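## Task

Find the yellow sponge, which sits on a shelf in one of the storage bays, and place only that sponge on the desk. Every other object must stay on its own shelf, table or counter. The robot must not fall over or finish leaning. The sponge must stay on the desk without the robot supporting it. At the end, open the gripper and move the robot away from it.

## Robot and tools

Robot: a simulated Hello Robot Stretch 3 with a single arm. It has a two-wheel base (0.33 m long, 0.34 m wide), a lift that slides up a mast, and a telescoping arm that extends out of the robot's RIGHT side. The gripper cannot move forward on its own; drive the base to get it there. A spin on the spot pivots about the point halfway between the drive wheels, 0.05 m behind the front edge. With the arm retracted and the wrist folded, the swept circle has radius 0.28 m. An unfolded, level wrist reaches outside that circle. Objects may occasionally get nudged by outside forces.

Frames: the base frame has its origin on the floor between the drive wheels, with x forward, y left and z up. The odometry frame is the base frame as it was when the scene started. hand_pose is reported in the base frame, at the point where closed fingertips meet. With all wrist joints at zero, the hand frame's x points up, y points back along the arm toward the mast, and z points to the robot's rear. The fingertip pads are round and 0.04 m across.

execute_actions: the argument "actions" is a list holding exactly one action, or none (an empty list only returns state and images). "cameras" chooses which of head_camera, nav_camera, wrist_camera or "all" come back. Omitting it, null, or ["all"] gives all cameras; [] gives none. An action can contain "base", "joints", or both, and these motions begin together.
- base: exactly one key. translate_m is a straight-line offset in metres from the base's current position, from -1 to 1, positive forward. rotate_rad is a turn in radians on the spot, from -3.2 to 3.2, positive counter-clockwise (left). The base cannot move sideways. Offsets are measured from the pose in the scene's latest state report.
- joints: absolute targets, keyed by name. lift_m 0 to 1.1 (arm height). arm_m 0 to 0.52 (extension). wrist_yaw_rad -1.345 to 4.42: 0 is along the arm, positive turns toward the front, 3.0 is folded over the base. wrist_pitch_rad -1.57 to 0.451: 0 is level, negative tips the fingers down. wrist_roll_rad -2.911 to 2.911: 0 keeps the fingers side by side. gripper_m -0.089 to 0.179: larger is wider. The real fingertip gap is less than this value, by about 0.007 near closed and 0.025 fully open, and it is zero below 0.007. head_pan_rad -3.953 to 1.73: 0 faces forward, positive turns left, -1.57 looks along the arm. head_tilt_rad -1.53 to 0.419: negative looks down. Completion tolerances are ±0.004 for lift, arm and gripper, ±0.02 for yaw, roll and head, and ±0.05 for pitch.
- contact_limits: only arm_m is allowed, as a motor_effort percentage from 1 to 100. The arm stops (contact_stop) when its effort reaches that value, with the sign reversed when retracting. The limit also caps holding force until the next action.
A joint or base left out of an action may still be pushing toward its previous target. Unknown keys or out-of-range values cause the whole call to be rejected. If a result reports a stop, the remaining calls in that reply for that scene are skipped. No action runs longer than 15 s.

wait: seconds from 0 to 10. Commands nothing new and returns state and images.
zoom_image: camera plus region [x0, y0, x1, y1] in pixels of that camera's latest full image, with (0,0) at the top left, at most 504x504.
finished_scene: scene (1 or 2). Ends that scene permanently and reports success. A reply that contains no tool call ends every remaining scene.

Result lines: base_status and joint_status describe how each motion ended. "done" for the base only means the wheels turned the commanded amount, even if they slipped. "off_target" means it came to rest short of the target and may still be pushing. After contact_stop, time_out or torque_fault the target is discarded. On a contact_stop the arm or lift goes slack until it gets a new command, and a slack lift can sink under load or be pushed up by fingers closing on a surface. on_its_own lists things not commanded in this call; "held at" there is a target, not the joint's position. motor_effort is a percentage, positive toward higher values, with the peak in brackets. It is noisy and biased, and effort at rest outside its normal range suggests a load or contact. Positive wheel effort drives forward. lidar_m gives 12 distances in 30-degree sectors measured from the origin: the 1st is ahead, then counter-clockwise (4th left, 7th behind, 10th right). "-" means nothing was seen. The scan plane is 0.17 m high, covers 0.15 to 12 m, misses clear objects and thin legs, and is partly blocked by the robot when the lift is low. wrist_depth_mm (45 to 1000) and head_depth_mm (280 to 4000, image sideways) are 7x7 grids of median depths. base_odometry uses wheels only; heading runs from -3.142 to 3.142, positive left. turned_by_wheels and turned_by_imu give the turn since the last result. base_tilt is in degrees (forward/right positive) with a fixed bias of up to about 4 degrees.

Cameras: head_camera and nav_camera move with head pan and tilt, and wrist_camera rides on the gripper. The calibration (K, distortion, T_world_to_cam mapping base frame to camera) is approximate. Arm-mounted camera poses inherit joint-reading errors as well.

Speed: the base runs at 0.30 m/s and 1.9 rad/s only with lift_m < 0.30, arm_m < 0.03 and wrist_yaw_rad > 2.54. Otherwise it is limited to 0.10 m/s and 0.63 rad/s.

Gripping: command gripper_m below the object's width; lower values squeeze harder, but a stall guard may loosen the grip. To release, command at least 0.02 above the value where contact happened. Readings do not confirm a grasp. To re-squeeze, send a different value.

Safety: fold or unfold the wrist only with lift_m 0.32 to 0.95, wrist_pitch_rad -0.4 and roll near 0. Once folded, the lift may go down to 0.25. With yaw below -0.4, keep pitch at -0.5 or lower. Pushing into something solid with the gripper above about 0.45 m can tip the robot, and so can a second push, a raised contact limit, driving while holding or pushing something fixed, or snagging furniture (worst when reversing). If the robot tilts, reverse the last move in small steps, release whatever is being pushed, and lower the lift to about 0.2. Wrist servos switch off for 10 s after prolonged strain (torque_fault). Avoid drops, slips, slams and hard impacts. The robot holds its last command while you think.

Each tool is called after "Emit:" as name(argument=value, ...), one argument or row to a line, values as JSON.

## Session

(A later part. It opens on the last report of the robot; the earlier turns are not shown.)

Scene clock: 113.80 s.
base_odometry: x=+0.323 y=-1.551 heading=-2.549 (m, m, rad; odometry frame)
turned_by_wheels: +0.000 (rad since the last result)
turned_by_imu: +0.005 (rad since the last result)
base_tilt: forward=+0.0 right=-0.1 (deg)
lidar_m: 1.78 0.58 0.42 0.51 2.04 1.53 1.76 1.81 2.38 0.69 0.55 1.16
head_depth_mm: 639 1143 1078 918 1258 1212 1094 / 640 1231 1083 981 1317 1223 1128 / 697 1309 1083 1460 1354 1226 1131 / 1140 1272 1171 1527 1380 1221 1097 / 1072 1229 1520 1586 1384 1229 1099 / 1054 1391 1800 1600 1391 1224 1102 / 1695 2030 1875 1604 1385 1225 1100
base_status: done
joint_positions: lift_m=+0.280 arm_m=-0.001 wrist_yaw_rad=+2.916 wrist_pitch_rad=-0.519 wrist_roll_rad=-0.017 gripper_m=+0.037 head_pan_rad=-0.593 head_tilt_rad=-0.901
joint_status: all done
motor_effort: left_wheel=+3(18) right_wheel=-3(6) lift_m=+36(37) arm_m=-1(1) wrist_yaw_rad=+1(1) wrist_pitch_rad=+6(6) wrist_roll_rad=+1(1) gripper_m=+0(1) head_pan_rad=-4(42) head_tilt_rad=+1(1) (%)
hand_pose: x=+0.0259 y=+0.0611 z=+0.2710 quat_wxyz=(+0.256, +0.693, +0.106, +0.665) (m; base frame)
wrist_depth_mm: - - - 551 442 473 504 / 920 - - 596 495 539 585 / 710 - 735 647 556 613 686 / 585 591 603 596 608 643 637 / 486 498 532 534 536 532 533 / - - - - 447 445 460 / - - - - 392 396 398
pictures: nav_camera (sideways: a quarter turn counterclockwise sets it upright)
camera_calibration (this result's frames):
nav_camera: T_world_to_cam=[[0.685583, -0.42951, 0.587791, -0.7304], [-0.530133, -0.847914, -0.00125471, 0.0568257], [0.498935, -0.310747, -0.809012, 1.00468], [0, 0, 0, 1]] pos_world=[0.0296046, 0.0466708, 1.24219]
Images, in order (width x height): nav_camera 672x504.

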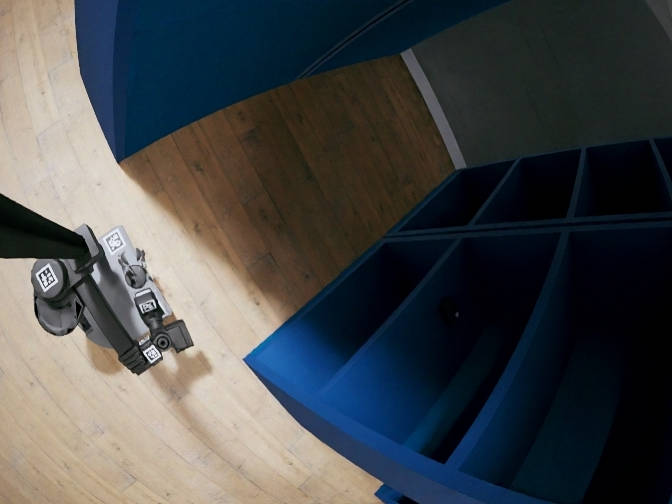

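Aligned. Go in.

Emit:
execute_actions(
  actions=[
    {"base":{"translate_m":0.7},"joints":{"head_pan_rad":-1.0,"head_tilt_rad":-0.7}},
  ],
  cameras=["nav_camera","head_camera"],
)

Emit:
execute_actions(
  actions=[
    {"base":{"translate_m":0.6},"joints":{"head_pan_rad":-1.6,"head_tilt_rad":-0.8}},
  ],
  cameras=["nav_camera","head_camera"],
)

Scene clock: 124.87 s.
base_odometry: x=-0.257 y=-1.942 heading=-2.549 (m, m, rad; odometry frame)
turned_by_wheels: +0.000 (rad since the last result)
turned_by_imu: +0.006 (rad since the last result)
base_tilt: forward=+0.1 right=+0.0 (deg)
lidar_m: 1.32 0.61 0.44 0.41 0.43 0.57 2.46 0.73 0.72 0.96 0.60 1.31
head_depth_mm: 784 770 555 1069 880 1177 1091 / 798 776 581 1101 907 1212 1130 / 645 704 611 1039 931 1232 1135 / 528 597 640 812 958 1240 1143 / 494 566 666 831 1091 1297 1143 / 543 753 1340 1119 1457 1326 1147 / 1078 804 1402 1164 1495 1327 1147
base_status: done
joint_positions: lift_m=+0.280 arm_m=-0.001 wrist_yaw_rad=+2.916 wrist_pitch_rad=-0.519 wrist_roll_rad=-0.017 gripper_m=+0.037 head_pan_rad=-0.993 head_tilt_rad=-0.704
joint_status: all done
motor_effort: left_wheel=+3(16) right_wheel=-2(6) lift_m=+36(36) arm_m=-1(1) wrist_yaw_rad=+1(0) wrist_pitch_rad=+6(6) wrist_roll_rad=+1(1) gripper_m=-1(1) head_pan_rad=-4(32) head_tilt_rad=+2(20) (%)
hand_pose: x=+0.0259 y=+0.0611 z=+0.2710 quat_wxyz=(+0.256, +0.693, +0.106, +0.665) (m; base frame)
wrist_depth_mm: 358 392 406 441 459 502 544 / 396 - 446 480 516 573 611 / 442 - 507 550 606 660 728 / 483 515 570 594 624 627 651 / 492 496 529 528 528 526 538 / - - - - 446 449 456 / - - - - 390 397 401
pictures: head_camera (sideways: a quarter turn clockwise sets it upright), nav_camera (sideways: a quarter turn counterclockwise sets it upright)
camera_calibration (this result's frames):
head_camera: T_world_to_cam=[[-0.330453, 0.604082, -0.72518, 0.968487], [0.873554, 0.486673, 0.00733799, -0.0167042], [0.357358, -0.631058, -0.688521, 0.854448], [0, 0, 0, 1]] pos_world=[0.0292882, -0.0377094, 1.29075]
nav_camera: T_world_to_cam=[[0.392877, -0.552964, 0.734764, -0.920128], [-0.818633, -0.574291, 0.00552535, 0.0497582], [0.418913, -0.603673, -0.6783, 0.835188], [0, 0, 0, 1]] pos_world=[0.0523597, 0.0239582, 1.24231]
Images, in order (width x height): head_camera 896x504, nav_camera 672x504.

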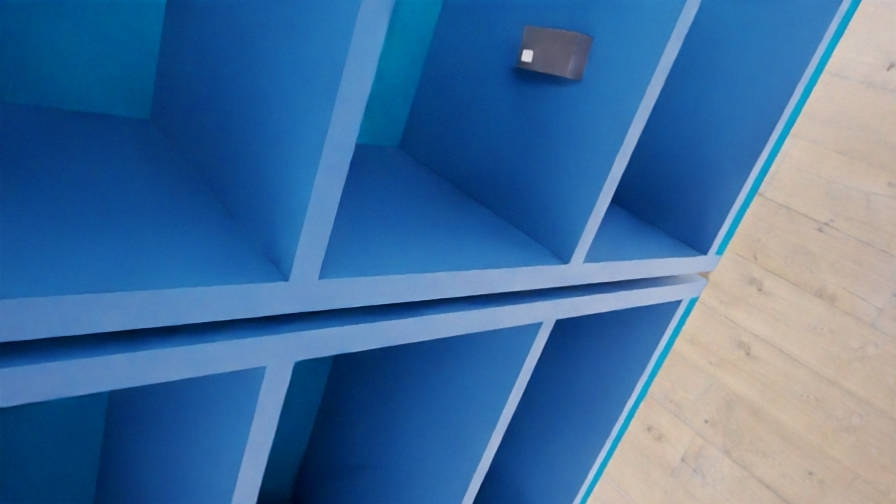

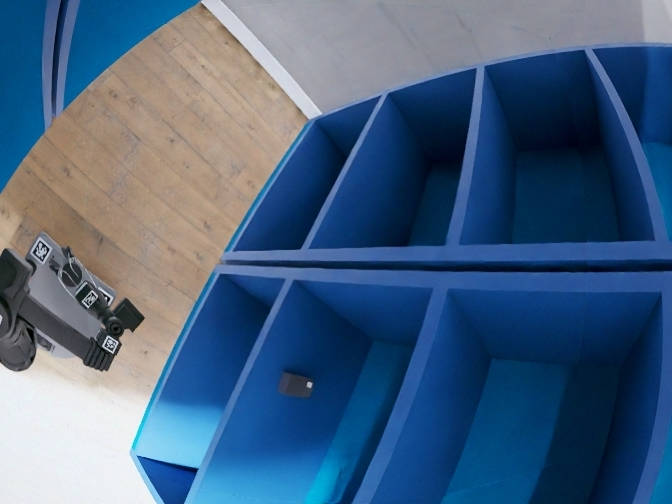

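Scene clock: 128.43 s.
base_odometry: x=-0.755 y=-2.277 heading=-2.549 (m, m, rad; odometry frame)
turned_by_wheels: +0.000 (rad since the last result)
turned_by_imu: +0.005 (rad since the last result)
base_tilt: forward=+0.1 right=+0.0 (deg)
lidar_m: 0.71 0.64 0.46 0.44 0.45 0.60 3.07 1.22 0.51 0.60 0.96 0.75
head_depth_mm: 416 467 569 738 1285 1235 1111 / 539 559 566 724 902 1216 1122 / 761 633 786 963 919 1220 1148 / 781 635 542 1016 919 1226 1158 / 772 637 546 1021 901 1224 1121 / 771 642 547 1022 902 1225 1118 / 773 646 530 1031 906 1226 1126
base_status: done
joint_positions: lift_m=+0.280 arm_m=-0.001 wrist_yaw_rad=+2.916 wrist_pitch_rad=-0.519 wrist_roll_rad=-0.017 gripper_m=+0.037 head_pan_rad=-1.593 head_tilt_rad=-0.790
joint_status: all done
motor_effort: left_wheel=+2(16) right_wheel=-2(5) lift_m=+37(36) arm_m=-1(1) wrist_yaw_rad=+0(1) wrist_pitch_rad=+6(6) wrist_roll_rad=+1(1) gripper_m=+1(0) head_pan_rad=-3(39) head_tilt_rad=-4(18) (%)
hand_pose: x=+0.0259 y=+0.0611 z=+0.2710 quat_wxyz=(+0.256, +0.693, +0.106, +0.665) (m; base frame)
wrist_depth_mm: 378 405 426 453 485 520 559 / 410 - 469 515 538 586 620 / 456 - 519 577 629 696 675 / 507 545 579 603 622 628 618 / 493 500 532 538 530 527 540 / - - - - 450 448 455 / - - - - 391 396 399
pictures: head_camera (sideways: a quarter turn clockwise sets it upright), nav_camera (sideways: a quarter turn counterclockwise sets it upright)
camera_calibration (this result's frames):
head_camera: T_world_to_cam=[[0.0697177, 0.744528, -0.663941, 0.886243], [0.995758, -0.091999, 0.00139488, -0.00971188], [-0.0600434, -0.661222, -0.747784, 0.934068], [0, 0, 0, 1]] pos_world=[0.00396851, -0.0430996, 1.28691]
nav_camera: T_world_to_cam=[[0.0106476, -0.738439, 0.674236, -0.838917], [-0.999924, -0.0120466, 0.00259721, 0.0546766], [0.00620436, -0.674213, -0.738511, 0.916015], [0, 0, 0, 1]] pos_world=[0.0579216, -0.00124177, 1.24197]
Images, in order (width x height): head_camera 896x504, nav_camera 672x504.

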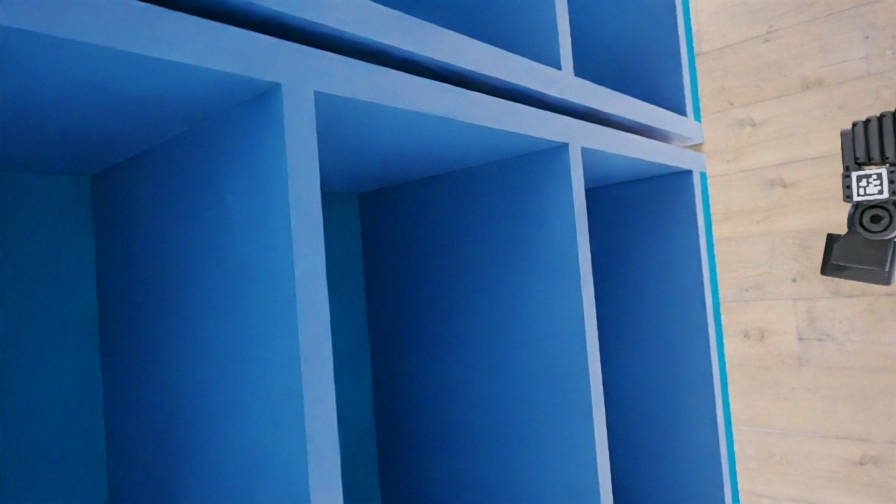

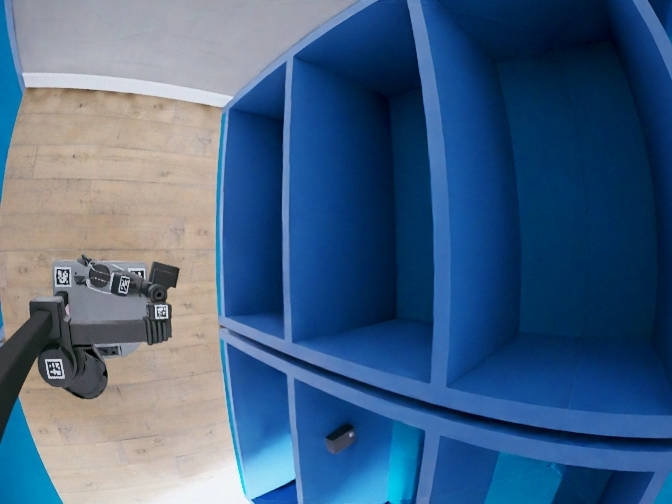

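Emit:
execute_actions(
  actions=[
    {"joints":{"lift_m":0.36,"wrist_pitch_rad":-0.4,"wrist_roll_rad":0}},
  ],
  cameras=[],
)

Emit:
execute_actions(
  actions=[
    {"joints":{"wrist_yaw_rad":0}},
  ],
  cameras=[],
)

Emit:
execute_actions(
  actions=[
    {"joints":{"wrist_pitch_rad":-0.1}},
  ],
  cameras=["wrist_camera"],
)

Emit:
execute_actions(
  actions=[
    {"base":{"translate_m":-0.6}},
  ],
  cameras=["wrist_camera"],
)

Scene clock: 139.60 s.
base_odometry: x=-0.755 y=-2.277 heading=-2.549 (m, m, rad; odometry frame)
turned_by_wheels: +0.000 (rad since the last result)
turned_by_imu: +0.001 (rad since the last result)
base_tilt: forward=+0.1 right=+0.0 (deg)
lidar_m: 0.72 0.64 0.46 0.44 0.45 0.60 3.06 1.22 0.51 0.61 0.96 0.75
head_depth_mm: 417 467 567 736 1280 1238 1108 / 538 559 566 726 905 1217 1132 / 761 632 788 962 919 1221 1151 / 779 634 543 1018 917 1222 1155 / 773 638 545 1019 901 1219 1120 / 775 640 548 1025 903 1225 1122 / 772 645 530 1027 906 1229 1120
base_status: not commanded
joint_positions: lift_m=+0.360 arm_m=-0.001 wrist_yaw_rad=+2.916 wrist_pitch_rad=-0.418 wrist_roll_rad=-0.007 gripper_m=+0.037 head_pan_rad=-1.593 head_tilt_rad=-0.790
joint_status: all done
motor_effort: left_wheel=+2(2) right_wheel=-2(2) lift_m=+49(50) arm_m=-1(1) wrist_yaw_rad=+0(1) wrist_pitch_rad=+7(9) wrist_roll_rad=+3(4) gripper_m=+0(0) head_pan_rad=-4(4) head_tilt_rad=-4(5) (%)
hand_pose: x=+0.0289 y=+0.0745 z=+0.3724 quat_wxyz=(+0.224, +0.701, +0.069, +0.673) (m; base frame)
wrist_depth_mm: - 400 419 442 475 517 558 / 400 432 456 484 522 571 595 / 430 - 493 534 586 632 659 / 479 - 544 601 657 736 670 / 529 543 614 653 699 705 646 / 559 559 - 575 588 587 589 / 480 510 - 508 498 512 504
pictures: none
No camera images: the call's "cameras" was empty. Leave "cameras" out to get every camera's image.

Scene clock: 142.07 s.
base_odometry: x=-0.755 y=-2.277 heading=-2.549 (m, m, rad; odometry frame)
turned_by_wheels: +0.000 (rad since the last result)
turned_by_imu: +0.000 (rad since the last result)
base_tilt: forward=+0.1 right=+0.0 (deg)
lidar_m: 0.72 0.64 0.46 0.44 0.45 0.60 3.06 1.21 0.51 0.60 0.96 0.75
head_depth_mm: 417 466 569 737 1289 1237 1106 / 538 560 565 725 905 1220 1132 / 760 632 785 961 917 1220 1154 / 779 634 543 1018 918 1223 1108 / 773 637 544 1021 901 1223 1121 / 773 640 547 1023 903 1223 1121 / 772 645 529 1026 907 1222 1119
base_status: not commanded
joint_positions: lift_m=+0.360 arm_m=-0.001 wrist_yaw_rad=+0.002 wrist_pitch_rad=-0.418 wrist_roll_rad=-0.006 gripper_m=+0.037 head_pan_rad=-1.593 head_tilt_rad=-0.790
joint_status: all done
motor_effort: left_wheel=+2(2) right_wheel=-2(2) lift_m=+49(49) arm_m=-1(1) wrist_yaw_rad=-3(6) wrist_pitch_rad=+7(7) wrist_roll_rad=+3(3) gripper_m=+1(1) head_pan_rad=-5(4) head_tilt_rad=-5(5) (%)
hand_pose: x=-0.0211 y=-0.3686 z=+0.3724 quat_wxyz=(+0.694, +0.148, -0.689, -0.146) (m; base frame)
wrist_depth_mm: 608 609 606 608 457 236 213 / 675 675 675 664 447 239 235 / 729 740 739 746 448 264 265 / 700 688 694 706 447 290 724 / 555 575 603 594 391 326 607 / 476 477 488 483 375 396 491 / 438 438 442 442 448 441 459
pictures: none
No camera images: the call's "cameras" was empty. Leave "cameras" out to get every camera's image.

Scene clock: 143.00 s.
base_odometry: x=-0.755 y=-2.277 heading=-2.549 (m, m, rad; odometry frame)
turned_by_wheels: +0.000 (rad since the last result)
turned_by_imu: +0.000 (rad since the last result)
base_tilt: forward=+0.1 right=+0.0 (deg)
lidar_m: 0.72 0.64 0.46 0.44 0.45 0.60 3.05 1.22 0.51 0.61 0.96 0.75
head_depth_mm: 417 466 568 736 1291 1234 1109 / 538 560 564 724 901 1216 1130 / 761 632 784 961 917 1228 1158 / 780 634 543 1021 919 1218 1117 / 773 638 545 1022 902 1224 1117 / 776 641 547 1024 903 1221 1123 / 770 645 531 1027 904 1228 1122
base_status: not commanded
joint_positions: lift_m=+0.360 arm_m=-0.001 wrist_yaw_rad=+0.002 wrist_pitch_rad=-0.122 wrist_roll_rad=-0.006 gripper_m=+0.037 head_pan_rad=-1.593 head_tilt_rad=-0.790
joint_status: all done
motor_effort: left_wheel=+2(2) right_wheel=-2(2) lift_m=+49(49) arm_m=-1(1) wrist_yaw_rad=-2(3) wrist_pitch_rad=+9(8) wrist_roll_rad=+3(3) gripper_m=+2(0) head_pan_rad=-4(4) head_tilt_rad=-5(5) (%)
hand_pose: x=-0.0210 y=-0.3956 z=+0.4434 quat_wxyz=(+0.708, +0.044, -0.703, -0.043) (m; base frame)
wrist_depth_mm: 609 602 617 614 457 238 217 / 217 218 221 222 225 226 228 / 656 669 672 673 396 237 240 / 703 695 716 711 445 252 256 / 746 735 728 745 387 266 269 / 668 685 693 695 343 287 694 / 548 554 559 572 485 299 568
pictures: wrist_camera
camera_calibration (this result's frames):
wrist_camera: T_world_to_cam=[[-0.998007, 0.0263201, 0.0573505, -0.043613], [-0.0467213, 0.302675, -0.951948, 0.568991], [-0.042414, -0.95273, -0.300842, -0.0738527], [0, 0, 0, 1]] pos_world=[-0.0200744, -0.241433, 0.521933]
Images, in order (width x height): wrist_camera 644x364.

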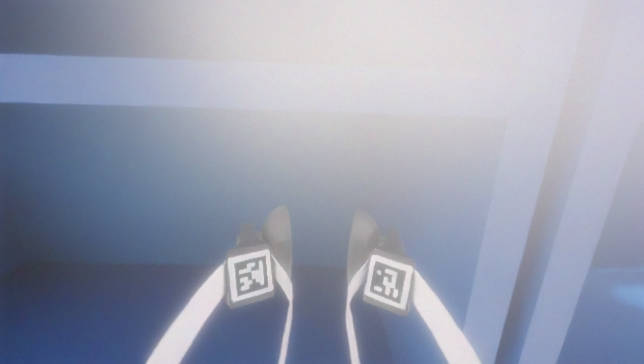

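Scene clock: 150.23 s.
base_odometry: x=-0.257 y=-1.942 heading=-2.549 (m, m, rad; odometry frame)
turned_by_wheels: +0.000 (rad since the last result)
turned_by_imu: -0.002 (rad since the last result)
base_tilt: forward=+0.1 right=+0.0 (deg)
lidar_m: 1.32 0.61 0.44 0.42 0.43 0.57 2.46 0.73 0.72 0.95 0.60 1.31
head_depth_mm: 808 626 1129 1013 1278 1234 1112 / 798 628 1132 1015 1289 1234 1133 / 802 630 1131 1017 1288 1240 1151 / 797 634 1117 1016 920 1242 1117 / 788 638 1104 996 922 1229 1121 / 782 642 548 1024 925 1231 1125 / 779 645 549 1000 904 1163 1124
base_status: done
joint_positions: lift_m=+0.360 arm_m=-0.001 wrist_yaw_rad=+0.002 wrist_pitch_rad=-0.122 wrist_roll_rad=-0.006 gripper_m=+0.037 head_pan_rad=-1.593 head_tilt_rad=-0.790
joint_status: not commanded
motor_effort: left_wheel=+3(4) right_wheel=-2(7) lift_m=+49(49) arm_m=-1(1) wrist_yaw_rad=-2(2) wrist_pitch_rad=+9(9) wrist_roll_rad=+3(3) gripper_m=+0(0) head_pan_rad=-4(4) head_tilt_rad=-5(5) (%)
hand_pose: x=-0.0211 y=-0.3956 z=+0.4435 quat_wxyz=(+0.708, +0.044, -0.703, -0.043) (m; base frame)
wrist_depth_mm: 421 618 631 640 635 647 532 / 234 236 237 241 246 247 250 / 421 632 700 693 718 695 502 / 431 640 724 743 759 719 524 / 428 653 767 783 795 766 520 / 430 625 705 731 740 689 513 / 438 546 553 579 579 582 515
pictures: wrist_camera
camera_calibration (this result's frames):
wrist_camera: T_world_to_cam=[[-0.997996, 0.0267643, 0.0573373, -0.0435421], [-0.0465939, 0.302253, -0.952088, 0.569003], [-0.0428124, -0.952852, -0.3004, -0.0740992], [0, 0, 0, 1]] pos_world=[-0.0201151, -0.241423, 0.521978]
Images, in order (width x height): wrist_camera 644x364.

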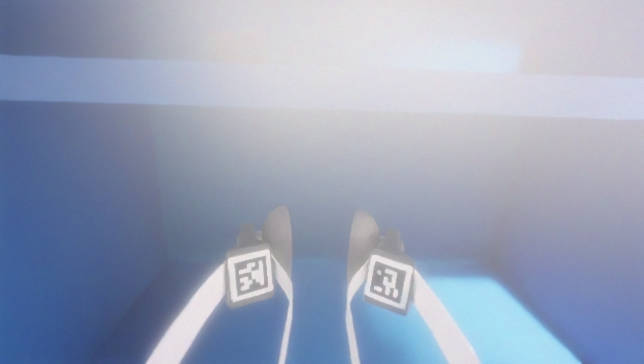

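Emit:
execute_actions(
  actions=[
    {"joints":{"lift_m":0.52,"wrist_pitch_rad":-0.3,"head_tilt_rad":-1.1}},
  ],
  cameras=["wrist_camera","head_camera"],
)

Scene clock: 155.60 s.
base_odometry: x=-0.257 y=-1.942 heading=-2.549 (m, m, rad; odometry frame)
turned_by_wheels: +0.000 (rad since the last result)
turned_by_imu: +0.001 (rad since the last result)
base_tilt: forward=+0.0 right=+0.0 (deg)
lidar_m: 1.32 0.61 0.44 0.42 0.43 0.57 2.46 0.73 0.72 0.95 0.60 1.31
head_depth_mm: 979 1017 920 1342 1292 1187 - / 485 1012 920 1345 1305 - - / 479 1019 908 1345 1318 - - / 473 1019 908 1349 1296 1193 - / 469 1019 895 1329 1291 1188 1101 / 469 1018 912 1317 1291 1184 1095 / 469 1013 910 1122 1294 1191 1098
base_status: not commanded
joint_positions: lift_m=+0.520 arm_m=-0.001 wrist_yaw_rad=+0.002 wrist_pitch_rad=-0.316 wrist_roll_rad=-0.006 gripper_m=+0.037 head_pan_rad=-1.593 head_tilt_rad=-1.086
joint_status: all done
motor_effort: left_wheel=+3(3) right_wheel=-2(2) lift_m=+49(50) arm_m=-1(1) wrist_yaw_rad=-2(2) wrist_pitch_rad=+6(7) wrist_roll_rad=+3(3) gripper_m=+1(0) head_pan_rad=-4(4) head_tilt_rad=-6(28) (%)
hand_pose: x=-0.0211 y=-0.3803 z=+0.5560 quat_wxyz=(+0.701, +0.112, -0.696, -0.111) (m; base frame)
wrist_depth_mm: 426 610 623 632 627 627 526 / 420 554 635 649 652 672 531 / 350 357 360 377 389 402 414 / 285 286 290 289 289 294 302 / 434 642 851 858 873 767 525 / 430 648 735 748 766 720 517 / 433 607 633 649 637 635 526
pictures: head_camera (sideways: a quarter turn clockwise sets it upright), wrist_camera
camera_calibration (this result's frames):
head_camera: T_world_to_cam=[[0.0733811, 0.905896, -0.417095, 0.564645], [0.995812, -0.0894239, -0.0190243, 0.0168679], [-0.0545323, -0.413952, -0.908664, 1.14316], [0, 0, 0, 1]] pos_world=[0.00410773, -0.0367866, 1.27458]
wrist_camera: T_world_to_cam=[[-0.997975, 0.0153263, 0.0617414, -0.057265], [-0.0468133, 0.480234, -0.87589, 0.696815], [-0.0430745, -0.877007, -0.478543, 0.102208], [0, 0, 0, 1]] pos_world=[-0.0201263, -0.244119, 0.66278]
Images, in order (width x height): head_camera 896x504, wrist_camera 644x364.

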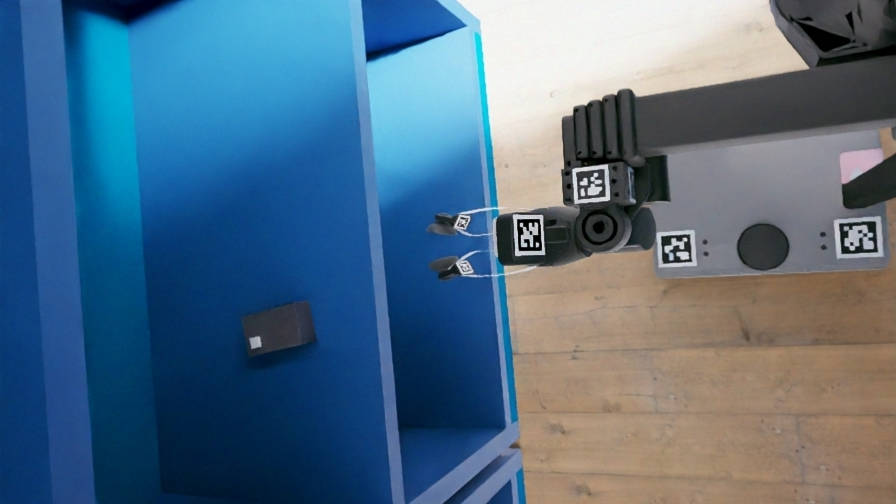

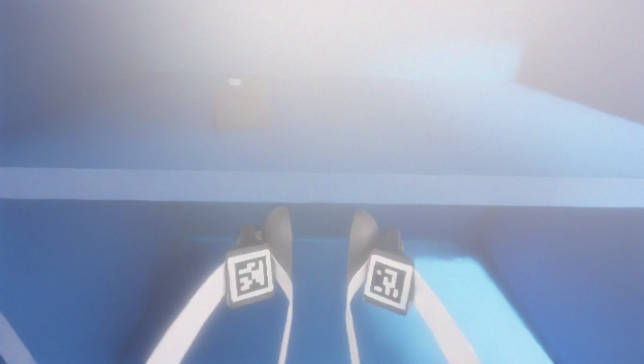

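Emit:
execute_actions(
  actions=[
    {"joints":{"wrist_pitch_rad":-0.4,"wrist_yaw_rad":2.9}},
  ],
  cameras=[],
)

Emit:
execute_actions(
  actions=[
    {"joints":{"lift_m":0.27}},
  ],
  cameras=[],
)

Emit:
execute_actions(
  actions=[
    {"base":{"translate_m":-1.0}},
  ],
  cameras=[],
)

Emit:
execute_actions(
  actions=[
    {"base":{"translate_m":-0.25}},
  ],
  cameras=[],
)

Emit:
execute_actions(
  actions=[
    {"base":{"rotate_rad":1.6},"joints":{"head_pan_rad":-1.6,"head_tilt_rad":-0.5}},
  ],
  cameras=[],
)

Emit:
execute_actions(
  actions=[
    {"base":{"translate_m":1.0}},
  ],
  cameras=["nav_camera"],
)

Scene clock: 171.80 s.
base_odometry: x=-0.257 y=-1.942 heading=-2.549 (m, m, rad; odometry frame)
turned_by_wheels: +0.000 (rad since the last result)
turned_by_imu: +0.001 (rad since the last result)
base_tilt: forward=+0.1 right=+0.0 (deg)
lidar_m: 1.32 0.61 0.44 0.42 0.43 0.57 2.45 0.74 0.72 0.96 0.60 1.31
head_depth_mm: 974 1016 923 1343 1291 1189 - / 485 1018 919 1350 1305 - - / 479 1017 909 1354 1323 - - / 474 1017 907 1354 1324 - - / 469 1021 896 1331 1294 1185 1101 / 469 1023 911 1312 1292 1186 1095 / 469 1014 910 1122 1294 1189 1097
base_status: not commanded
joint_positions: lift_m=+0.520 arm_m=-0.001 wrist_yaw_rad=+2.898 wrist_pitch_rad=-0.414 wrist_roll_rad=-0.005 gripper_m=+0.037 head_pan_rad=-1.593 head_tilt_rad=-1.086
joint_status: all done
motor_effort: left_wheel=+3(3) right_wheel=-2(2) lift_m=+49(49) arm_m=-1(1) wrist_yaw_rad=+3(5) wrist_pitch_rad=+5(6) wrist_roll_rad=+3(3) gripper_m=+1(1) head_pan_rad=-3(4) head_tilt_rad=-7(6) (%)
hand_pose: x=+0.0330 y=+0.0741 z=+0.5334 quat_wxyz=(+0.229, +0.703, +0.061, +0.671) (m; base frame)
wrist_depth_mm: - 373 397 427 459 499 539 / - 411 433 470 513 554 599 / 408 - 471 518 568 633 697 / 450 - 525 573 636 709 833 / 490 - 566 651 748 856 925 / 554 588 - 728 786 771 783 / 614 632 649 656 658 664 684
pictures: none
No camera images: the call's "cameras" was empty. Leave "cameras" out to get every camera's image.

Scene clock: 174.90 s.
base_odometry: x=-0.257 y=-1.942 heading=-2.549 (m, m, rad; odometry frame)
turned_by_wheels: +0.000 (rad since the last result)
turned_by_imu: +0.001 (rad since the last result)
base_tilt: forward=+0.1 right=+0.0 (deg)
lidar_m: 1.32 0.61 0.44 0.42 0.43 0.57 2.45 0.73 0.72 0.95 0.60 1.31
head_depth_mm: 971 1016 921 1344 1291 1184 - / 485 1016 920 1346 1290 1213 - / 479 1019 908 1351 1296 - - / 473 1016 908 1348 1308 - - / 469 1016 893 1330 1292 1188 1092 / 469 1020 910 1314 1288 1191 1097 / 470 1013 912 1123 1299 1181 1097
base_status: not commanded
joint_positions: lift_m=+0.270 arm_m=-0.001 wrist_yaw_rad=+2.898 wrist_pitch_rad=-0.415 wrist_roll_rad=-0.005 gripper_m=+0.037 head_pan_rad=-1.593 head_tilt_rad=-1.086
joint_status: all done
motor_effort: left_wheel=+3(3) right_wheel=-2(2) lift_m=+37(43) arm_m=-1(1) wrist_yaw_rad=+3(2) wrist_pitch_rad=+6(6) wrist_roll_rad=+2(3) gripper_m=+0(1) head_pan_rad=-4(4) head_tilt_rad=-7(7) (%)
hand_pose: x=+0.0329 y=+0.0739 z=+0.2834 quat_wxyz=(+0.229, +0.703, +0.062, +0.671) (m; base frame)
wrist_depth_mm: - 381 398 428 459 500 555 / - 406 435 470 506 555 609 / 413 - 474 521 575 622 693 / 456 - 528 575 641 683 725 / 492 - 551 560 579 577 593 / 460 479 - 475 482 481 486 / - - - 414 411 413 422
pictures: none
No camera images: the call's "cameras" was empty. Leave "cameras" out to get every camera's image.

Scene clock: 179.83 s.
base_odometry: x=+0.572 y=-1.383 heading=-2.549 (m, m, rad; odometry frame)
turned_by_wheels: +0.000 (rad since the last result)
turned_by_imu: -0.006 (rad since the last result)
base_tilt: forward=+0.1 right=+0.0 (deg)
lidar_m: 1.74 0.59 0.61 1.98 1.53 1.27 1.46 1.50 1.94 2.08 0.70 1.36
head_depth_mm: 1993 1763 1563 1411 1287 1184 - / 1996 1754 1563 1416 1290 1209 - / 1996 1760 1566 1410 1298 - - / 1996 1761 1573 1417 1309 - - / 2006 1759 1566 1420 1286 1186 1099 / 2000 1758 1575 1412 1297 1188 1097 / 1904 1757 1543 1379 1296 1184 1097
base_status: done
joint_positions: lift_m=+0.270 arm_m=-0.001 wrist_yaw_rad=+2.899 wrist_pitch_rad=-0.416 wrist_roll_rad=-0.005 gripper_m=+0.037 head_pan_rad=-1.594 head_tilt_rad=-1.086
joint_status: not commanded
motor_effort: left_wheel=+4(10) right_wheel=-3(9) lift_m=+37(36) arm_m=-1(0) wrist_yaw_rad=+1(3) wrist_pitch_rad=+6(6) wrist_roll_rad=+3(3) gripper_m=+0(1) head_pan_rad=-3(3) head_tilt_rad=-6(7) (%)
hand_pose: x=+0.0328 y=+0.0739 z=+0.2834 quat_wxyz=(+0.229, +0.703, +0.062, +0.671) (m; base frame)
wrist_depth_mm: - - - - 763 505 509 / - - - - 788 544 567 / 856 - 896 908 841 599 659 / 674 - 702 695 719 652 694 / 543 - 571 570 591 576 585 / 467 482 - 479 484 485 494 / - - - 410 412 412 416
pictures: none
No camera images: the call's "cameras" was empty. Leave "cameras" out to get every camera's image.

Scene clock: 182.43 s.
base_odometry: x=+0.779 y=-1.244 heading=-2.548 (m, m, rad; odometry frame)
turned_by_wheels: +0.000 (rad since the last result)
turned_by_imu: -0.001 (rad since the last result)
base_tilt: forward=+0.1 right=+0.0 (deg)
lidar_m: 1.70 0.79 0.95 1.96 1.65 1.07 1.21 1.24 1.64 2.40 1.04 0.89
head_depth_mm: 2000 1752 1564 1413 1290 1187 - / 2006 1755 1566 1412 1287 1213 - / 1983 1768 1569 1410 1295 - - / 1986 1753 1571 1417 1307 - - / 2004 1753 1569 1414 1291 1181 1096 / 2002 1761 1572 1415 1290 1185 1097 / 2001 1773 1565 1419 1293 1191 1094
base_status: done
joint_positions: lift_m=+0.270 arm_m=-0.001 wrist_yaw_rad=+2.899 wrist_pitch_rad=-0.416 wrist_roll_rad=-0.005 gripper_m=+0.037 head_pan_rad=-1.594 head_tilt_rad=-1.086
joint_status: not commanded
motor_effort: left_wheel=+4(11) right_wheel=-3(9) lift_m=+37(37) arm_m=-1(1) wrist_yaw_rad=+0(1) wrist_pitch_rad=+6(6) wrist_roll_rad=+3(2) gripper_m=+2(0) head_pan_rad=-4(5) head_tilt_rad=-6(7) (%)
hand_pose: x=+0.0327 y=+0.0739 z=+0.2834 quat_wxyz=(+0.229, +0.703, +0.062, +0.671) (m; base frame)
wrist_depth_mm: - - - - - 803 602 / - - - - - 812 614 / 864 - 904 899 900 841 667 / 656 - 705 698 698 723 713 / 552 - 579 568 582 585 585 / 464 478 - 475 476 482 486 / - - - 410 409 417 416
pictures: none
No camera images: the call's "cameras" was empty. Leave "cameras" out to get every camera's image.

Scene clock: 184.70 s.
base_odometry: x=+0.779 y=-1.244 heading=-0.949 (m, m, rad; odometry frame)
turned_by_wheels: +1.600 (rad since the last result)
turned_by_imu: +1.570 (rad since the last result)
base_tilt: forward=+0.0 right=+0.0 (deg)
lidar_m: 1.97 1.09 1.08 1.21 1.24 1.68 2.39 1.01 0.89 1.55 0.79 0.97
head_depth_mm: 1364 1464 1653 1591 1728 1431 1230 / 2152 2293 2326 2159 1846 1474 1235 / 2183 2421 2683 2478 1861 1490 1237 / 2170 2391 2649 2508 1877 1488 1242 / 2166 2365 2631 2498 1884 1501 1248 / 2109 2267 2121 1969 1750 1463 1249 / 1396 1328 1263 1213 1155 1111 1188
base_status: done
joint_positions: lift_m=+0.270 arm_m=-0.001 wrist_yaw_rad=+2.899 wrist_pitch_rad=-0.416 wrist_roll_rad=-0.005 gripper_m=+0.037 head_pan_rad=-1.594 head_tilt_rad=-0.507
joint_status: all done
motor_effort: left_wheel=-4(13) right_wheel=+3(12) lift_m=+37(37) arm_m=-1(1) wrist_yaw_rad=+2(1) wrist_pitch_rad=+6(6) wrist_roll_rad=+2(3) gripper_m=+1(0) head_pan_rad=-3(3) head_tilt_rad=+3(33) (%)
hand_pose: x=+0.0327 y=+0.0739 z=+0.2834 quat_wxyz=(+0.229, +0.703, +0.062, +0.671) (m; base frame)
wrist_depth_mm: - - - - - - - / - - - - - - - / 848 - 875 914 928 910 974 / 665 - 697 705 725 728 734 / 548 - 579 570 589 582 581 / 461 479 - 479 477 485 496 / - - - 409 413 418 415
pictures: none
No camera images: the call's "cameras" was empty. Leave "cameras" out to get every camera's image.

Scene clock: 189.63 s.
base_odometry: x=+1.362 y=-2.056 heading=-0.949 (m, m, rad; odometry frame)
turned_by_wheels: +0.000 (rad since the last result)
turned_by_imu: +0.007 (rad since the last result)
base_tilt: forward=+0.1 right=+0.0 (deg)
lidar_m: 0.96 1.27 0.70 0.77 0.80 1.71 3.01 1.70 0.71 0.71 1.99 1.01
head_depth_mm: 555 612 683 776 891 1048 1200 / 592 630 691 783 880 1037 1187 / 1302 1402 1585 1528 1634 1411 1207 / 2140 2347 2586 2509 1878 1488 1239 / 2133 2359 2640 2530 1888 1495 1246 / 2126 2349 2602 2553 1889 1504 1249 / 2119 2326 2578 2544 1893 1505 1252
base_status: done
joint_positions: lift_m=+0.270 arm_m=-0.001 wrist_yaw_rad=+2.899 wrist_pitch_rad=-0.416 wrist_roll_rad=-0.005 gripper_m=+0.037 head_pan_rad=-1.594 head_tilt_rad=-0.507
joint_status: not commanded
motor_effort: left_wheel=-4(10) right_wheel=+3(11) lift_m=+37(37) arm_m=-1(1) wrist_yaw_rad=+2(1) wrist_pitch_rad=+6(6) wrist_roll_rad=+3(3) gripper_m=+0(0) head_pan_rad=-3(4) head_tilt_rad=+3(4) (%)
hand_pose: x=+0.0327 y=+0.0739 z=+0.2834 quat_wxyz=(+0.229, +0.702, +0.062, +0.671) (m; base frame)
wrist_depth_mm: - - - - 933 - - / - - - - - - - / 834 - 909 902 958 951 941 / 677 - 692 694 711 715 755 / 549 - 584 560 592 578 596 / 466 483 - 476 482 479 488 / - - - 409 406 418 418
pictures: nav_camera (sideways: a quarter turn counterclockwise sets it upright)
camera_calibration (this result's frames):
nav_camera: T_world_to_cam=[[0.0152331, -0.520873, 0.853498, -1.07261], [-0.999882, -0.00940671, 0.0121051, 0.0422955], [0.0017234, -0.853582, -0.520955, 0.633041], [0, 0, 0, 1]] pos_world=[0.0575387, -0.0179415, 1.24474]
Images, in order (width x height): nav_camera 672x504.

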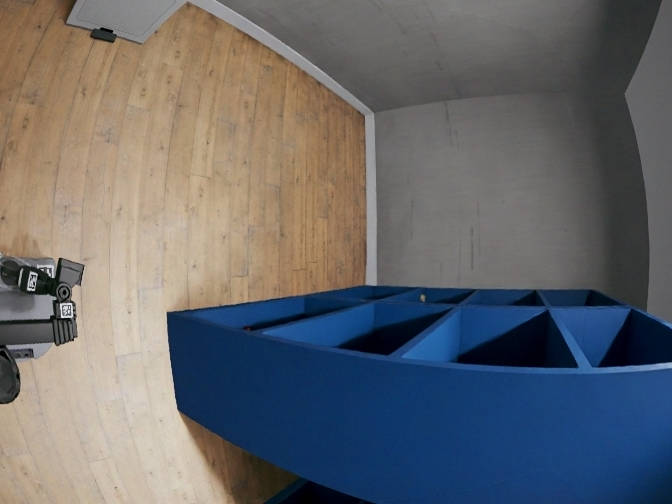

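Emit:
execute_actions(
  actions=[
    {"base":{"translate_m":0.42}},
  ],
  cameras=[],
)

Emit:
execute_actions(
  actions=[
    {"base":{"rotate_rad":-1.6},"joints":{"head_pan_rad":-0.8,"head_tilt_rad":-0.6}},
  ],
  cameras=[],
)

Emit:
execute_actions(
  actions=[
    {"base":{"translate_m":1.0}},
  ],
  cameras=[],
)

Emit:
execute_actions(
  actions=[
    {"base":{"translate_m":0.6}},
  ],
  cameras=["nav_camera","head_camera"],
)

Scene clock: 199.87 s.
base_odometry: x=+1.607 y=-2.398 heading=-0.949 (m, m, rad; odometry frame)
turned_by_wheels: +0.000 (rad since the last result)
turned_by_imu: +0.004 (rad since the last result)
base_tilt: forward=+0.0 right=+0.0 (deg)
lidar_m: 0.54 0.99 0.98 0.58 0.99 1.73 3.42 0.98 0.91 2.55 1.38 0.57
head_depth_mm: 1771 1503 1658 1814 1737 1472 1228 / 2141 2367 2521 2326 1853 1479 1235 / 2157 2399 2652 2453 1855 1490 1232 / 2152 2370 2632 2507 1866 1491 1241 / 2125 2355 2621 2533 1885 1491 1242 / 2133 2330 2635 2516 1888 1506 1252 / 2121 2329 2583 2547 1902 1508 1249
base_status: done
joint_positions: lift_m=+0.270 arm_m=-0.001 wrist_yaw_rad=+2.899 wrist_pitch_rad=-0.416 wrist_roll_rad=-0.005 gripper_m=+0.037 head_pan_rad=-1.594 head_tilt_rad=-0.507
joint_status: not commanded
motor_effort: left_wheel=-4(11) right_wheel=+3(9) lift_m=+37(37) arm_m=-1(2) wrist_yaw_rad=+1(2) wrist_pitch_rad=+6(6) wrist_roll_rad=+2(3) gripper_m=+0(0) head_pan_rad=-4(4) head_tilt_rad=+4(4) (%)
hand_pose: x=+0.0327 y=+0.0739 z=+0.2834 quat_wxyz=(+0.229, +0.702, +0.062, +0.671) (m; base frame)
wrist_depth_mm: - - - - - - 855 / - - - - - - 850 / 856 - 888 927 934 936 857 / 668 - 689 711 706 713 733 / 546 - 579 561 582 585 585 / 460 482 - 469 479 484 484 / - - - 409 407 414 418
pictures: none
No camera images: the call's "cameras" was empty. Leave "cameras" out to get every camera's image.

Scene clock: 202.13 s.
base_odometry: x=+1.607 y=-2.398 heading=-2.549 (m, m, rad; odometry frame)
turned_by_wheels: -1.600 (rad since the last result)
turned_by_imu: -1.569 (rad since the last result)
base_tilt: forward=+0.1 right=+0.0 (deg)
lidar_m: 2.55 1.41 0.57 0.54 0.99 0.98 0.58 0.80 1.68 3.43 1.00 0.91
head_depth_mm: 2114 2306 2404 2150 1691 1389 1179 / 2283 2486 2692 2169 1701 1393 1183 / 969 1094 1254 1509 1644 1397 1189 / 853 949 1070 1226 1424 1405 1185 / 763 844 959 1130 1518 1404 1192 / 1348 1087 1708 1403 1673 1410 1201 / 1469 1315 1704 1866 1736 1423 1200
base_status: done
joint_positions: lift_m=+0.270 arm_m=-0.001 wrist_yaw_rad=+2.899 wrist_pitch_rad=-0.416 wrist_roll_rad=-0.005 gripper_m=+0.037 head_pan_rad=-0.807 head_tilt_rad=-0.593
joint_status: all done
motor_effort: left_wheel=+4(18) right_wheel=-3(9) lift_m=+37(37) arm_m=-1(1) wrist_yaw_rad=+1(1) wrist_pitch_rad=+6(6) wrist_roll_rad=+3(2) gripper_m=-1(0) head_pan_rad=+5(45) head_tilt_rad=-3(11) (%)
hand_pose: x=+0.0327 y=+0.0739 z=+0.2834 quat_wxyz=(+0.229, +0.702, +0.062, +0.671) (m; base frame)
wrist_depth_mm: - 819 535 548 598 - - / 816 901 587 610 656 - - / 826 - 801 651 775 981 986 / 673 - 668 682 712 734 732 / 537 - 581 563 586 571 577 / 459 484 - 476 482 487 490 / - - - 409 407 422 420
pictures: none
No camera images: the call's "cameras" was empty. Leave "cameras" out to get every camera's image.

Scene clock: 207.07 s.
base_odometry: x=+0.777 y=-2.956 heading=-2.549 (m, m, rad; odometry frame)
turned_by_wheels: +0.000 (rad since the last result)
turned_by_imu: +0.007 (rad since the last result)
base_tilt: forward=+0.1 right=+0.0 (deg)
lidar_m: 1.54 1.44 1.03 0.99 0.87 0.84 1.59 1.87 0.64 1.02 0.81 0.79
head_depth_mm: 885 945 691 1170 990 883 1113 / 891 970 733 1226 993 1277 1153 / 771 873 784 1145 1032 1316 1185 / 683 760 822 984 1102 1330 1188 / 654 744 865 1153 1564 1406 1192 / 1340 1077 1708 1405 1622 1415 1193 / 1409 1193 1632 1783 1739 1421 1201
base_status: done
joint_positions: lift_m=+0.270 arm_m=-0.001 wrist_yaw_rad=+2.899 wrist_pitch_rad=-0.416 wrist_roll_rad=-0.005 gripper_m=+0.037 head_pan_rad=-0.807 head_tilt_rad=-0.593
joint_status: not commanded
motor_effort: left_wheel=+3(18) right_wheel=-3(5) lift_m=+37(37) arm_m=-1(1) wrist_yaw_rad=+0(2) wrist_pitch_rad=+6(6) wrist_roll_rad=+3(2) gripper_m=+1(0) head_pan_rad=+3(4) head_tilt_rad=-3(3) (%)
hand_pose: x=+0.0327 y=+0.0739 z=+0.2834 quat_wxyz=(+0.229, +0.702, +0.062, +0.671) (m; base frame)
wrist_depth_mm: - 842 884 964 - - - / 849 905 989 - - - - / 871 - 911 906 961 965 973 / 678 - 686 705 710 746 739 / 542 - 572 573 594 585 580 / 460 483 - 476 490 489 488 / - - - 413 413 415 420
pictures: none
No camera images: the call's "cameras" was empty. Leave "cameras" out to get every camera's image.

Scene clock: 210.63 s.
base_odometry: x=+0.280 y=-3.292 heading=-2.549 (m, m, rad; odometry frame)
turned_by_wheels: +0.000 (rad since the last result)
turned_by_imu: +0.005 (rad since the last result)
base_tilt: forward=+0.0 right=+0.0 (deg)
lidar_m: 0.95 0.98 1.05 1.00 1.04 1.34 2.45 1.05 1.05 0.55 1.04 0.99
head_depth_mm: 876 943 691 1171 990 882 1110 / 939 1004 682 1224 995 1252 1141 / 1012 1058 783 1273 1032 1312 1184 / 1083 1139 842 1277 1108 1349 1185 / 1011 1062 1203 1284 1517 1402 1194 / 913 984 1087 1226 1415 1411 1196 / 842 930 1027 1142 1263 1354 1199
base_status: done
joint_positions: lift_m=+0.270 arm_m=-0.001 wrist_yaw_rad=+2.899 wrist_pitch_rad=-0.416 wrist_roll_rad=-0.005 gripper_m=+0.037 head_pan_rad=-0.807 head_tilt_rad=-0.593
joint_status: not commanded
motor_effort: left_wheel=+3(17) right_wheel=-2(5) lift_m=+37(37) arm_m=-1(1) wrist_yaw_rad=+1(1) wrist_pitch_rad=+6(6) wrist_roll_rad=+3(3) gripper_m=+0(0) head_pan_rad=+4(3) head_tilt_rad=-3(3) (%)
hand_pose: x=+0.0327 y=+0.0739 z=+0.2833 quat_wxyz=(+0.229, +0.702, +0.062, +0.671) (m; base frame)
wrist_depth_mm: - 872 891 970 - - 820 / 857 950 979 - - - 839 / 880 - 914 894 956 981 830 / 669 - 676 686 696 711 717 / 547 - 566 568 583 578 580 / 462 480 - 474 474 488 489 / - - - 408 408 417 421
pictures: head_camera (sideways: a quarter turn clockwise sets it upright), nav_camera (sideways: a quarter turn counterclockwise sets it upright)
camera_calibration (this result's frames):
head_camera: T_world_to_cam=[[-0.378025, 0.471335, -0.796831, 1.06217], [0.767497, 0.640878, 0.0149793, -0.0260069], [0.517732, -0.605903, -0.604016, 0.743547], [0, 0, 0, 1]] pos_world=[0.0365282, -0.0334535, 1.29587]
nav_camera: T_world_to_cam=[[0.429208, -0.408816, 0.805388, -1.01241], [-0.698732, -0.715324, 0.00926934, 0.0441514], [0.572324, -0.566729, -0.592675, 0.72287], [0, 0, 0, 1]] pos_world=[0.0516668, 0.0273662, 1.2434]
Images, in order (width x height): head_camera 896x504, nav_camera 672x504.

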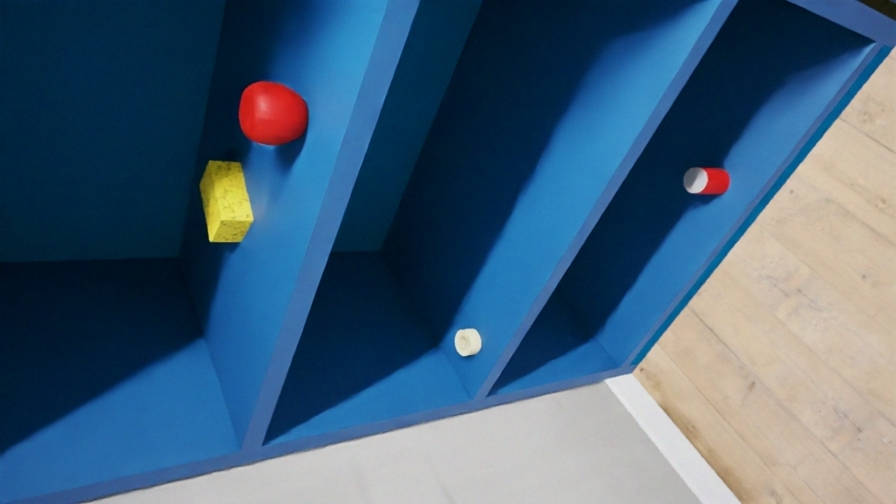

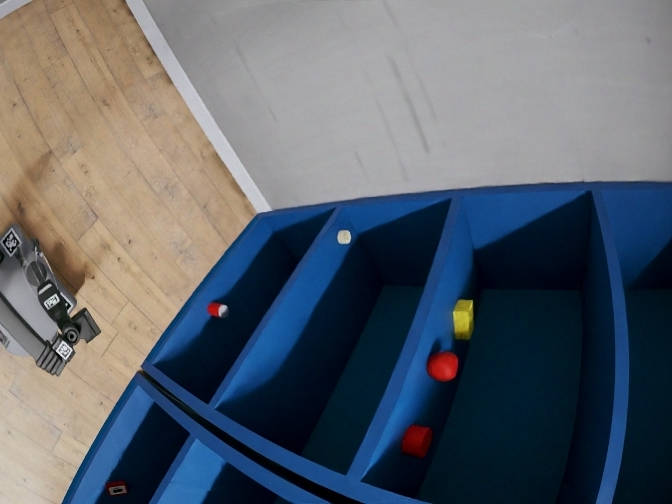

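Emit:
execute_actions(
  actions=[
    {"joints":{"lift_m":0.9,"wrist_pitch_rad":-0.4}},
  ],
  cameras=[],
)

Emit:
execute_actions(
  actions=[
    {"joints":{"wrist_yaw_rad":0,"gripper_m":0.13}},
  ],
  cameras=[],
)

Emit:
execute_actions(
  actions=[
    {"base":{"translate_m":0.6},"joints":{"lift_m":0.97,"wrist_pitch_rad":-0.17,"head_pan_rad":-1.5,"head_tilt_rad":-0.6}},
  ],
  cameras=["wrist_camera","head_camera"],
)

Scene clock: 226.80 s.
base_odometry: x=+0.280 y=-3.292 heading=-2.549 (m, m, rad; odometry frame)
turned_by_wheels: +0.000 (rad since the last result)
turned_by_imu: +0.002 (rad since the last result)
base_tilt: forward=+0.1 right=+0.0 (deg)
lidar_m: 0.94 0.98 1.05 1.00 1.04 1.34 2.44 1.05 1.05 0.55 1.04 0.99
head_depth_mm: 875 943 689 1164 993 884 1158 / 940 1007 682 1219 997 1247 1140 / 1010 1058 783 1278 1030 1322 1184 / 1084 1141 842 1279 1107 1351 1193 / 1008 1061 1203 1289 1516 1403 1191 / 916 980 1086 1223 1416 1410 1199 / 841 931 1028 1145 1267 1355 1204
base_status: not commanded
joint_positions: lift_m=+0.900 arm_m=-0.001 wrist_yaw_rad=+2.899 wrist_pitch_rad=-0.416 wrist_roll_rad=-0.005 gripper_m=+0.037 head_pan_rad=-0.807 head_tilt_rad=-0.593
joint_status: all done
motor_effort: left_wheel=+3(3) right_wheel=-2(2) lift_m=+49(53) arm_m=-1(1) wrist_yaw_rad=+1(2) wrist_pitch_rad=+6(6) wrist_roll_rad=+3(3) gripper_m=+1(0) head_pan_rad=+4(4) head_tilt_rad=-3(3) (%)
hand_pose: x=+0.0327 y=+0.0739 z=+0.9130 quat_wxyz=(+0.229, +0.702, +0.062, +0.671) (m; base frame)
wrist_depth_mm: - 847 927 975 - - 827 / 839 926 992 - - - 837 / 954 - - - - - 870 / - - - - - - 857 / - - - - - - 892 / - - - - - - 915 / - - - - - - 921
pictures: none
No camera images: the call's "cameras" was empty. Leave "cameras" out to get every camera's image.

Scene clock: 229.23 s.
base_odometry: x=+0.280 y=-3.292 heading=-2.549 (m, m, rad; odometry frame)
turned_by_wheels: +0.000 (rad since the last result)
turned_by_imu: +0.000 (rad since the last result)
base_tilt: forward=+0.0 right=+0.0 (deg)
lidar_m: 0.95 0.98 1.05 1.01 1.03 1.34 2.45 1.05 1.05 0.55 1.04 0.99
head_depth_mm: 873 942 690 1168 986 880 1109 / 939 1003 682 1221 994 1250 1135 / 1012 1056 784 1275 1030 1310 1183 / 1088 1136 841 1283 1106 1353 1191 / 1008 1064 1206 1284 1520 1398 1191 / 916 980 1086 1224 1414 1417 1197 / 842 932 1031 1145 1269 1349 1200
base_status: not commanded
joint_positions: lift_m=+0.900 arm_m=-0.001 wrist_yaw_rad=+0.002 wrist_pitch_rad=-0.416 wrist_roll_rad=-0.005 gripper_m=+0.130 head_pan_rad=-0.807 head_tilt_rad=-0.593
joint_status: all done
motor_effort: left_wheel=+2(2) right_wheel=-2(2) lift_m=+49(49) arm_m=-1(1) wrist_yaw_rad=-3(3) wrist_pitch_rad=+6(6) wrist_roll_rad=+2(2) gripper_m=+1(100) head_pan_rad=+3(4) head_tilt_rad=-3(3) (%)
hand_pose: x=-0.0211 y=-0.3689 z=+0.9130 quat_wxyz=(+0.694, +0.147, -0.690, -0.145) (m; base frame)
wrist_depth_mm: 276 276 273 282 281 290 310 / 751 751 308 385 737 734 741 / 813 829 766 662 826 828 829 / 822 856 786 711 877 860 849 / 680 707 669 661 714 715 732 / 568 - 571 551 598 617 620 / 712 935 598 580 924 942 801
pictures: none
No camera images: the call's "cameras" was empty. Leave "cameras" out to get every camera's image.

Scene clock: 236.20 s.
base_odometry: x=-0.218 y=-3.627 heading=-2.549 (m, m, rad; odometry frame)
turned_by_wheels: +0.000 (rad since the last result)
turned_by_imu: +0.005 (rad since the last result)
base_tilt: forward=+0.1 right=-0.1 (deg)
lidar_m: 0.35 0.36 0.48 1.02 1.05 1.42 2.20 0.78 0.77 0.99 0.50 0.36
head_depth_mm: 807 885 654 1152 - - - / 809 890 695 587 - - - / 810 892 699 590 - - 1142 / 811 904 706 1138 1003 1230 1157 / 815 912 711 1166 1006 1227 1163 / 815 912 715 978 973 967 1125 / 747 745 684 697 783 854 863
base_status: done
joint_positions: lift_m=+0.970 arm_m=-0.001 wrist_yaw_rad=+0.002 wrist_pitch_rad=-0.190 wrist_roll_rad=-0.005 gripper_m=+0.130 head_pan_rad=-1.493 head_tilt_rad=-0.593
joint_status: all done
motor_effort: left_wheel=+2(10) right_wheel=-2(2) lift_m=+48(49) arm_m=-2(1) wrist_yaw_rad=-1(2) wrist_pitch_rad=+8(8) wrist_roll_rad=+3(2) gripper_m=+1(1) head_pan_rad=-4(45) head_tilt_rad=-3(2) (%)
hand_pose: x=-0.0211 y=-0.3913 z=+1.0364 quat_wxyz=(+0.706, +0.068, -0.702, -0.067) (m; base frame)
wrist_depth_mm: 380 547 665 643 651 660 580 / 376 554 706 693 693 706 570 / 372 509 595 482 639 590 531 / 338 346 348 360 373 381 391 / 372 487 832 848 835 699 524 / 371 - 854 859 872 718 575 / 392 575 685 691 701 706 571
pictures: head_camera (sideways: a quarter turn clockwise sets it upright), wrist_camera
camera_calibration (this result's frames):
head_camera: T_world_to_cam=[[0.00599604, 0.604172, -0.796831, 1.05983], [0.999839, 0.00983308, 0.0149793, -0.0274242], [0.0168854, -0.796793, -0.604016, 0.746603], [0, 0, 0, 1]] pos_world=[0.00845842, -0.0451603, 1.29587]
wrist_camera: T_world_to_cam=[[-0.998046, 0.0229679, 0.0581069, -0.0799444], [-0.0456584, 0.366753, -0.929197, 1.13374], [-0.0426525, -0.930035, -0.364987, 0.184004], [0, 0, 0, 1]] pos_world=[-0.0201752, -0.242835, 1.12527]
Images, in order (width x height): head_camera 896x504, wrist_camera 644x364.

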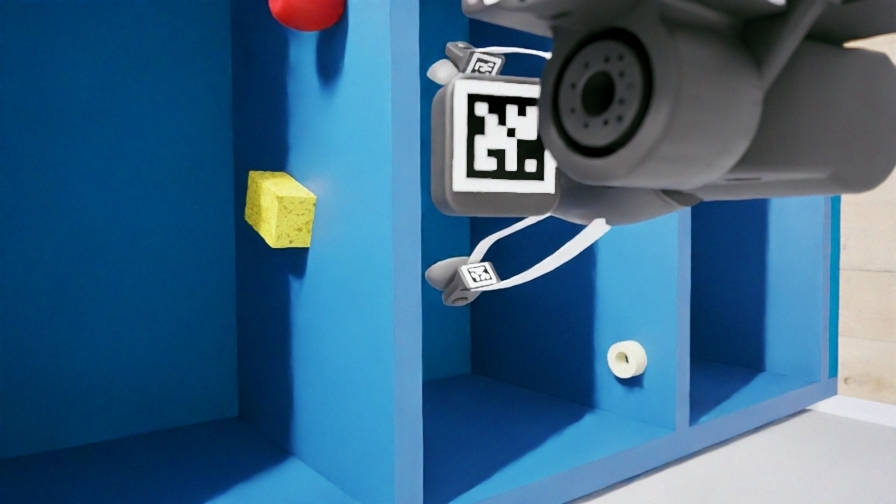

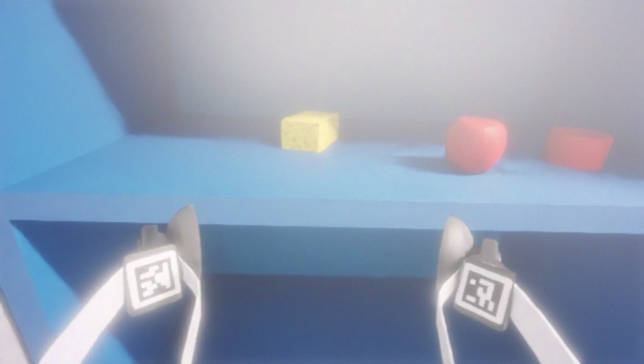

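Emit:
execute_actions(
  actions=[
    {"joints":{"arm_m":0.29,"lift_m":0.955}},
  ],
  cameras=["wrist_camera"],
)

Scene clock: 246.50 s.
base_odometry: x=-0.218 y=-3.627 heading=-2.549 (m, m, rad; odometry frame)
turned_by_wheels: +0.000 (rad since the last result)
turned_by_imu: +0.001 (rad since the last result)
base_tilt: forward=+0.0 right=+0.0 (deg)
lidar_m: 0.34 0.36 0.48 1.02 1.05 1.42 2.19 0.78 0.77 1.00 0.50 0.36
head_depth_mm: 806 887 - 1155 989 1216 1136 / 807 887 - 1166 993 1218 1138 / 811 898 - 1179 994 1222 1145 / 811 903 703 1165 1002 1226 1152 / 815 912 710 1170 1009 1229 1162 / 817 912 717 978 971 966 1124 / 747 747 684 700 783 852 862
base_status: not commanded
joint_positions: lift_m=+0.955 arm_m=+0.290 wrist_yaw_rad=+0.001 wrist_pitch_rad=-0.190 wrist_roll_rad=-0.005 gripper_m=+0.130 head_pan_rad=-1.493 head_tilt_rad=-0.593
joint_status: all done
motor_effort: left_wheel=+2(1) right_wheel=-2(2) lift_m=+36(40) arm_m=+4(2) wrist_yaw_rad=-2(2) wrist_pitch_rad=+8(8) wrist_roll_rad=+3(3) gripper_m=-1(1) head_pan_rad=-3(4) head_tilt_rad=-3(3) (%)
hand_pose: x=-0.0213 y=-0.6817 z=+1.0219 quat_wxyz=(+0.706, +0.068, -0.702, -0.067) (m; base frame)
wrist_depth_mm: 376 406 403 404 411 406 412 / 378 428 428 432 433 430 430 / 377 449 458 457 449 461 459 / 297 305 266 219 330 334 345 / 217 231 202 203 233 238 240 / 169 - 174 176 178 191 183 / - 140 142 143 145 141 148
pictures: wrist_camera
camera_calibration (this result's frames):
wrist_camera: T_world_to_cam=[[-0.998026, 0.0238521, 0.0581036, -0.0720368], [-0.0453362, 0.366671, -0.929245, 1.2267], [-0.0434693, -0.930045, -0.364866, -0.0915847], [0, 0, 0, 1]] pos_world=[-0.0202618, -0.533255, 1.11067]
Images, in order (width x height): wrist_camera 644x364.

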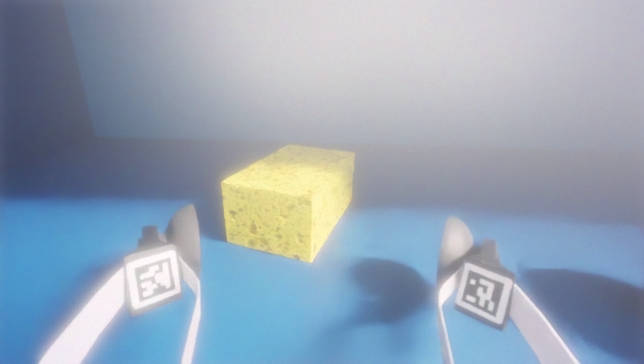

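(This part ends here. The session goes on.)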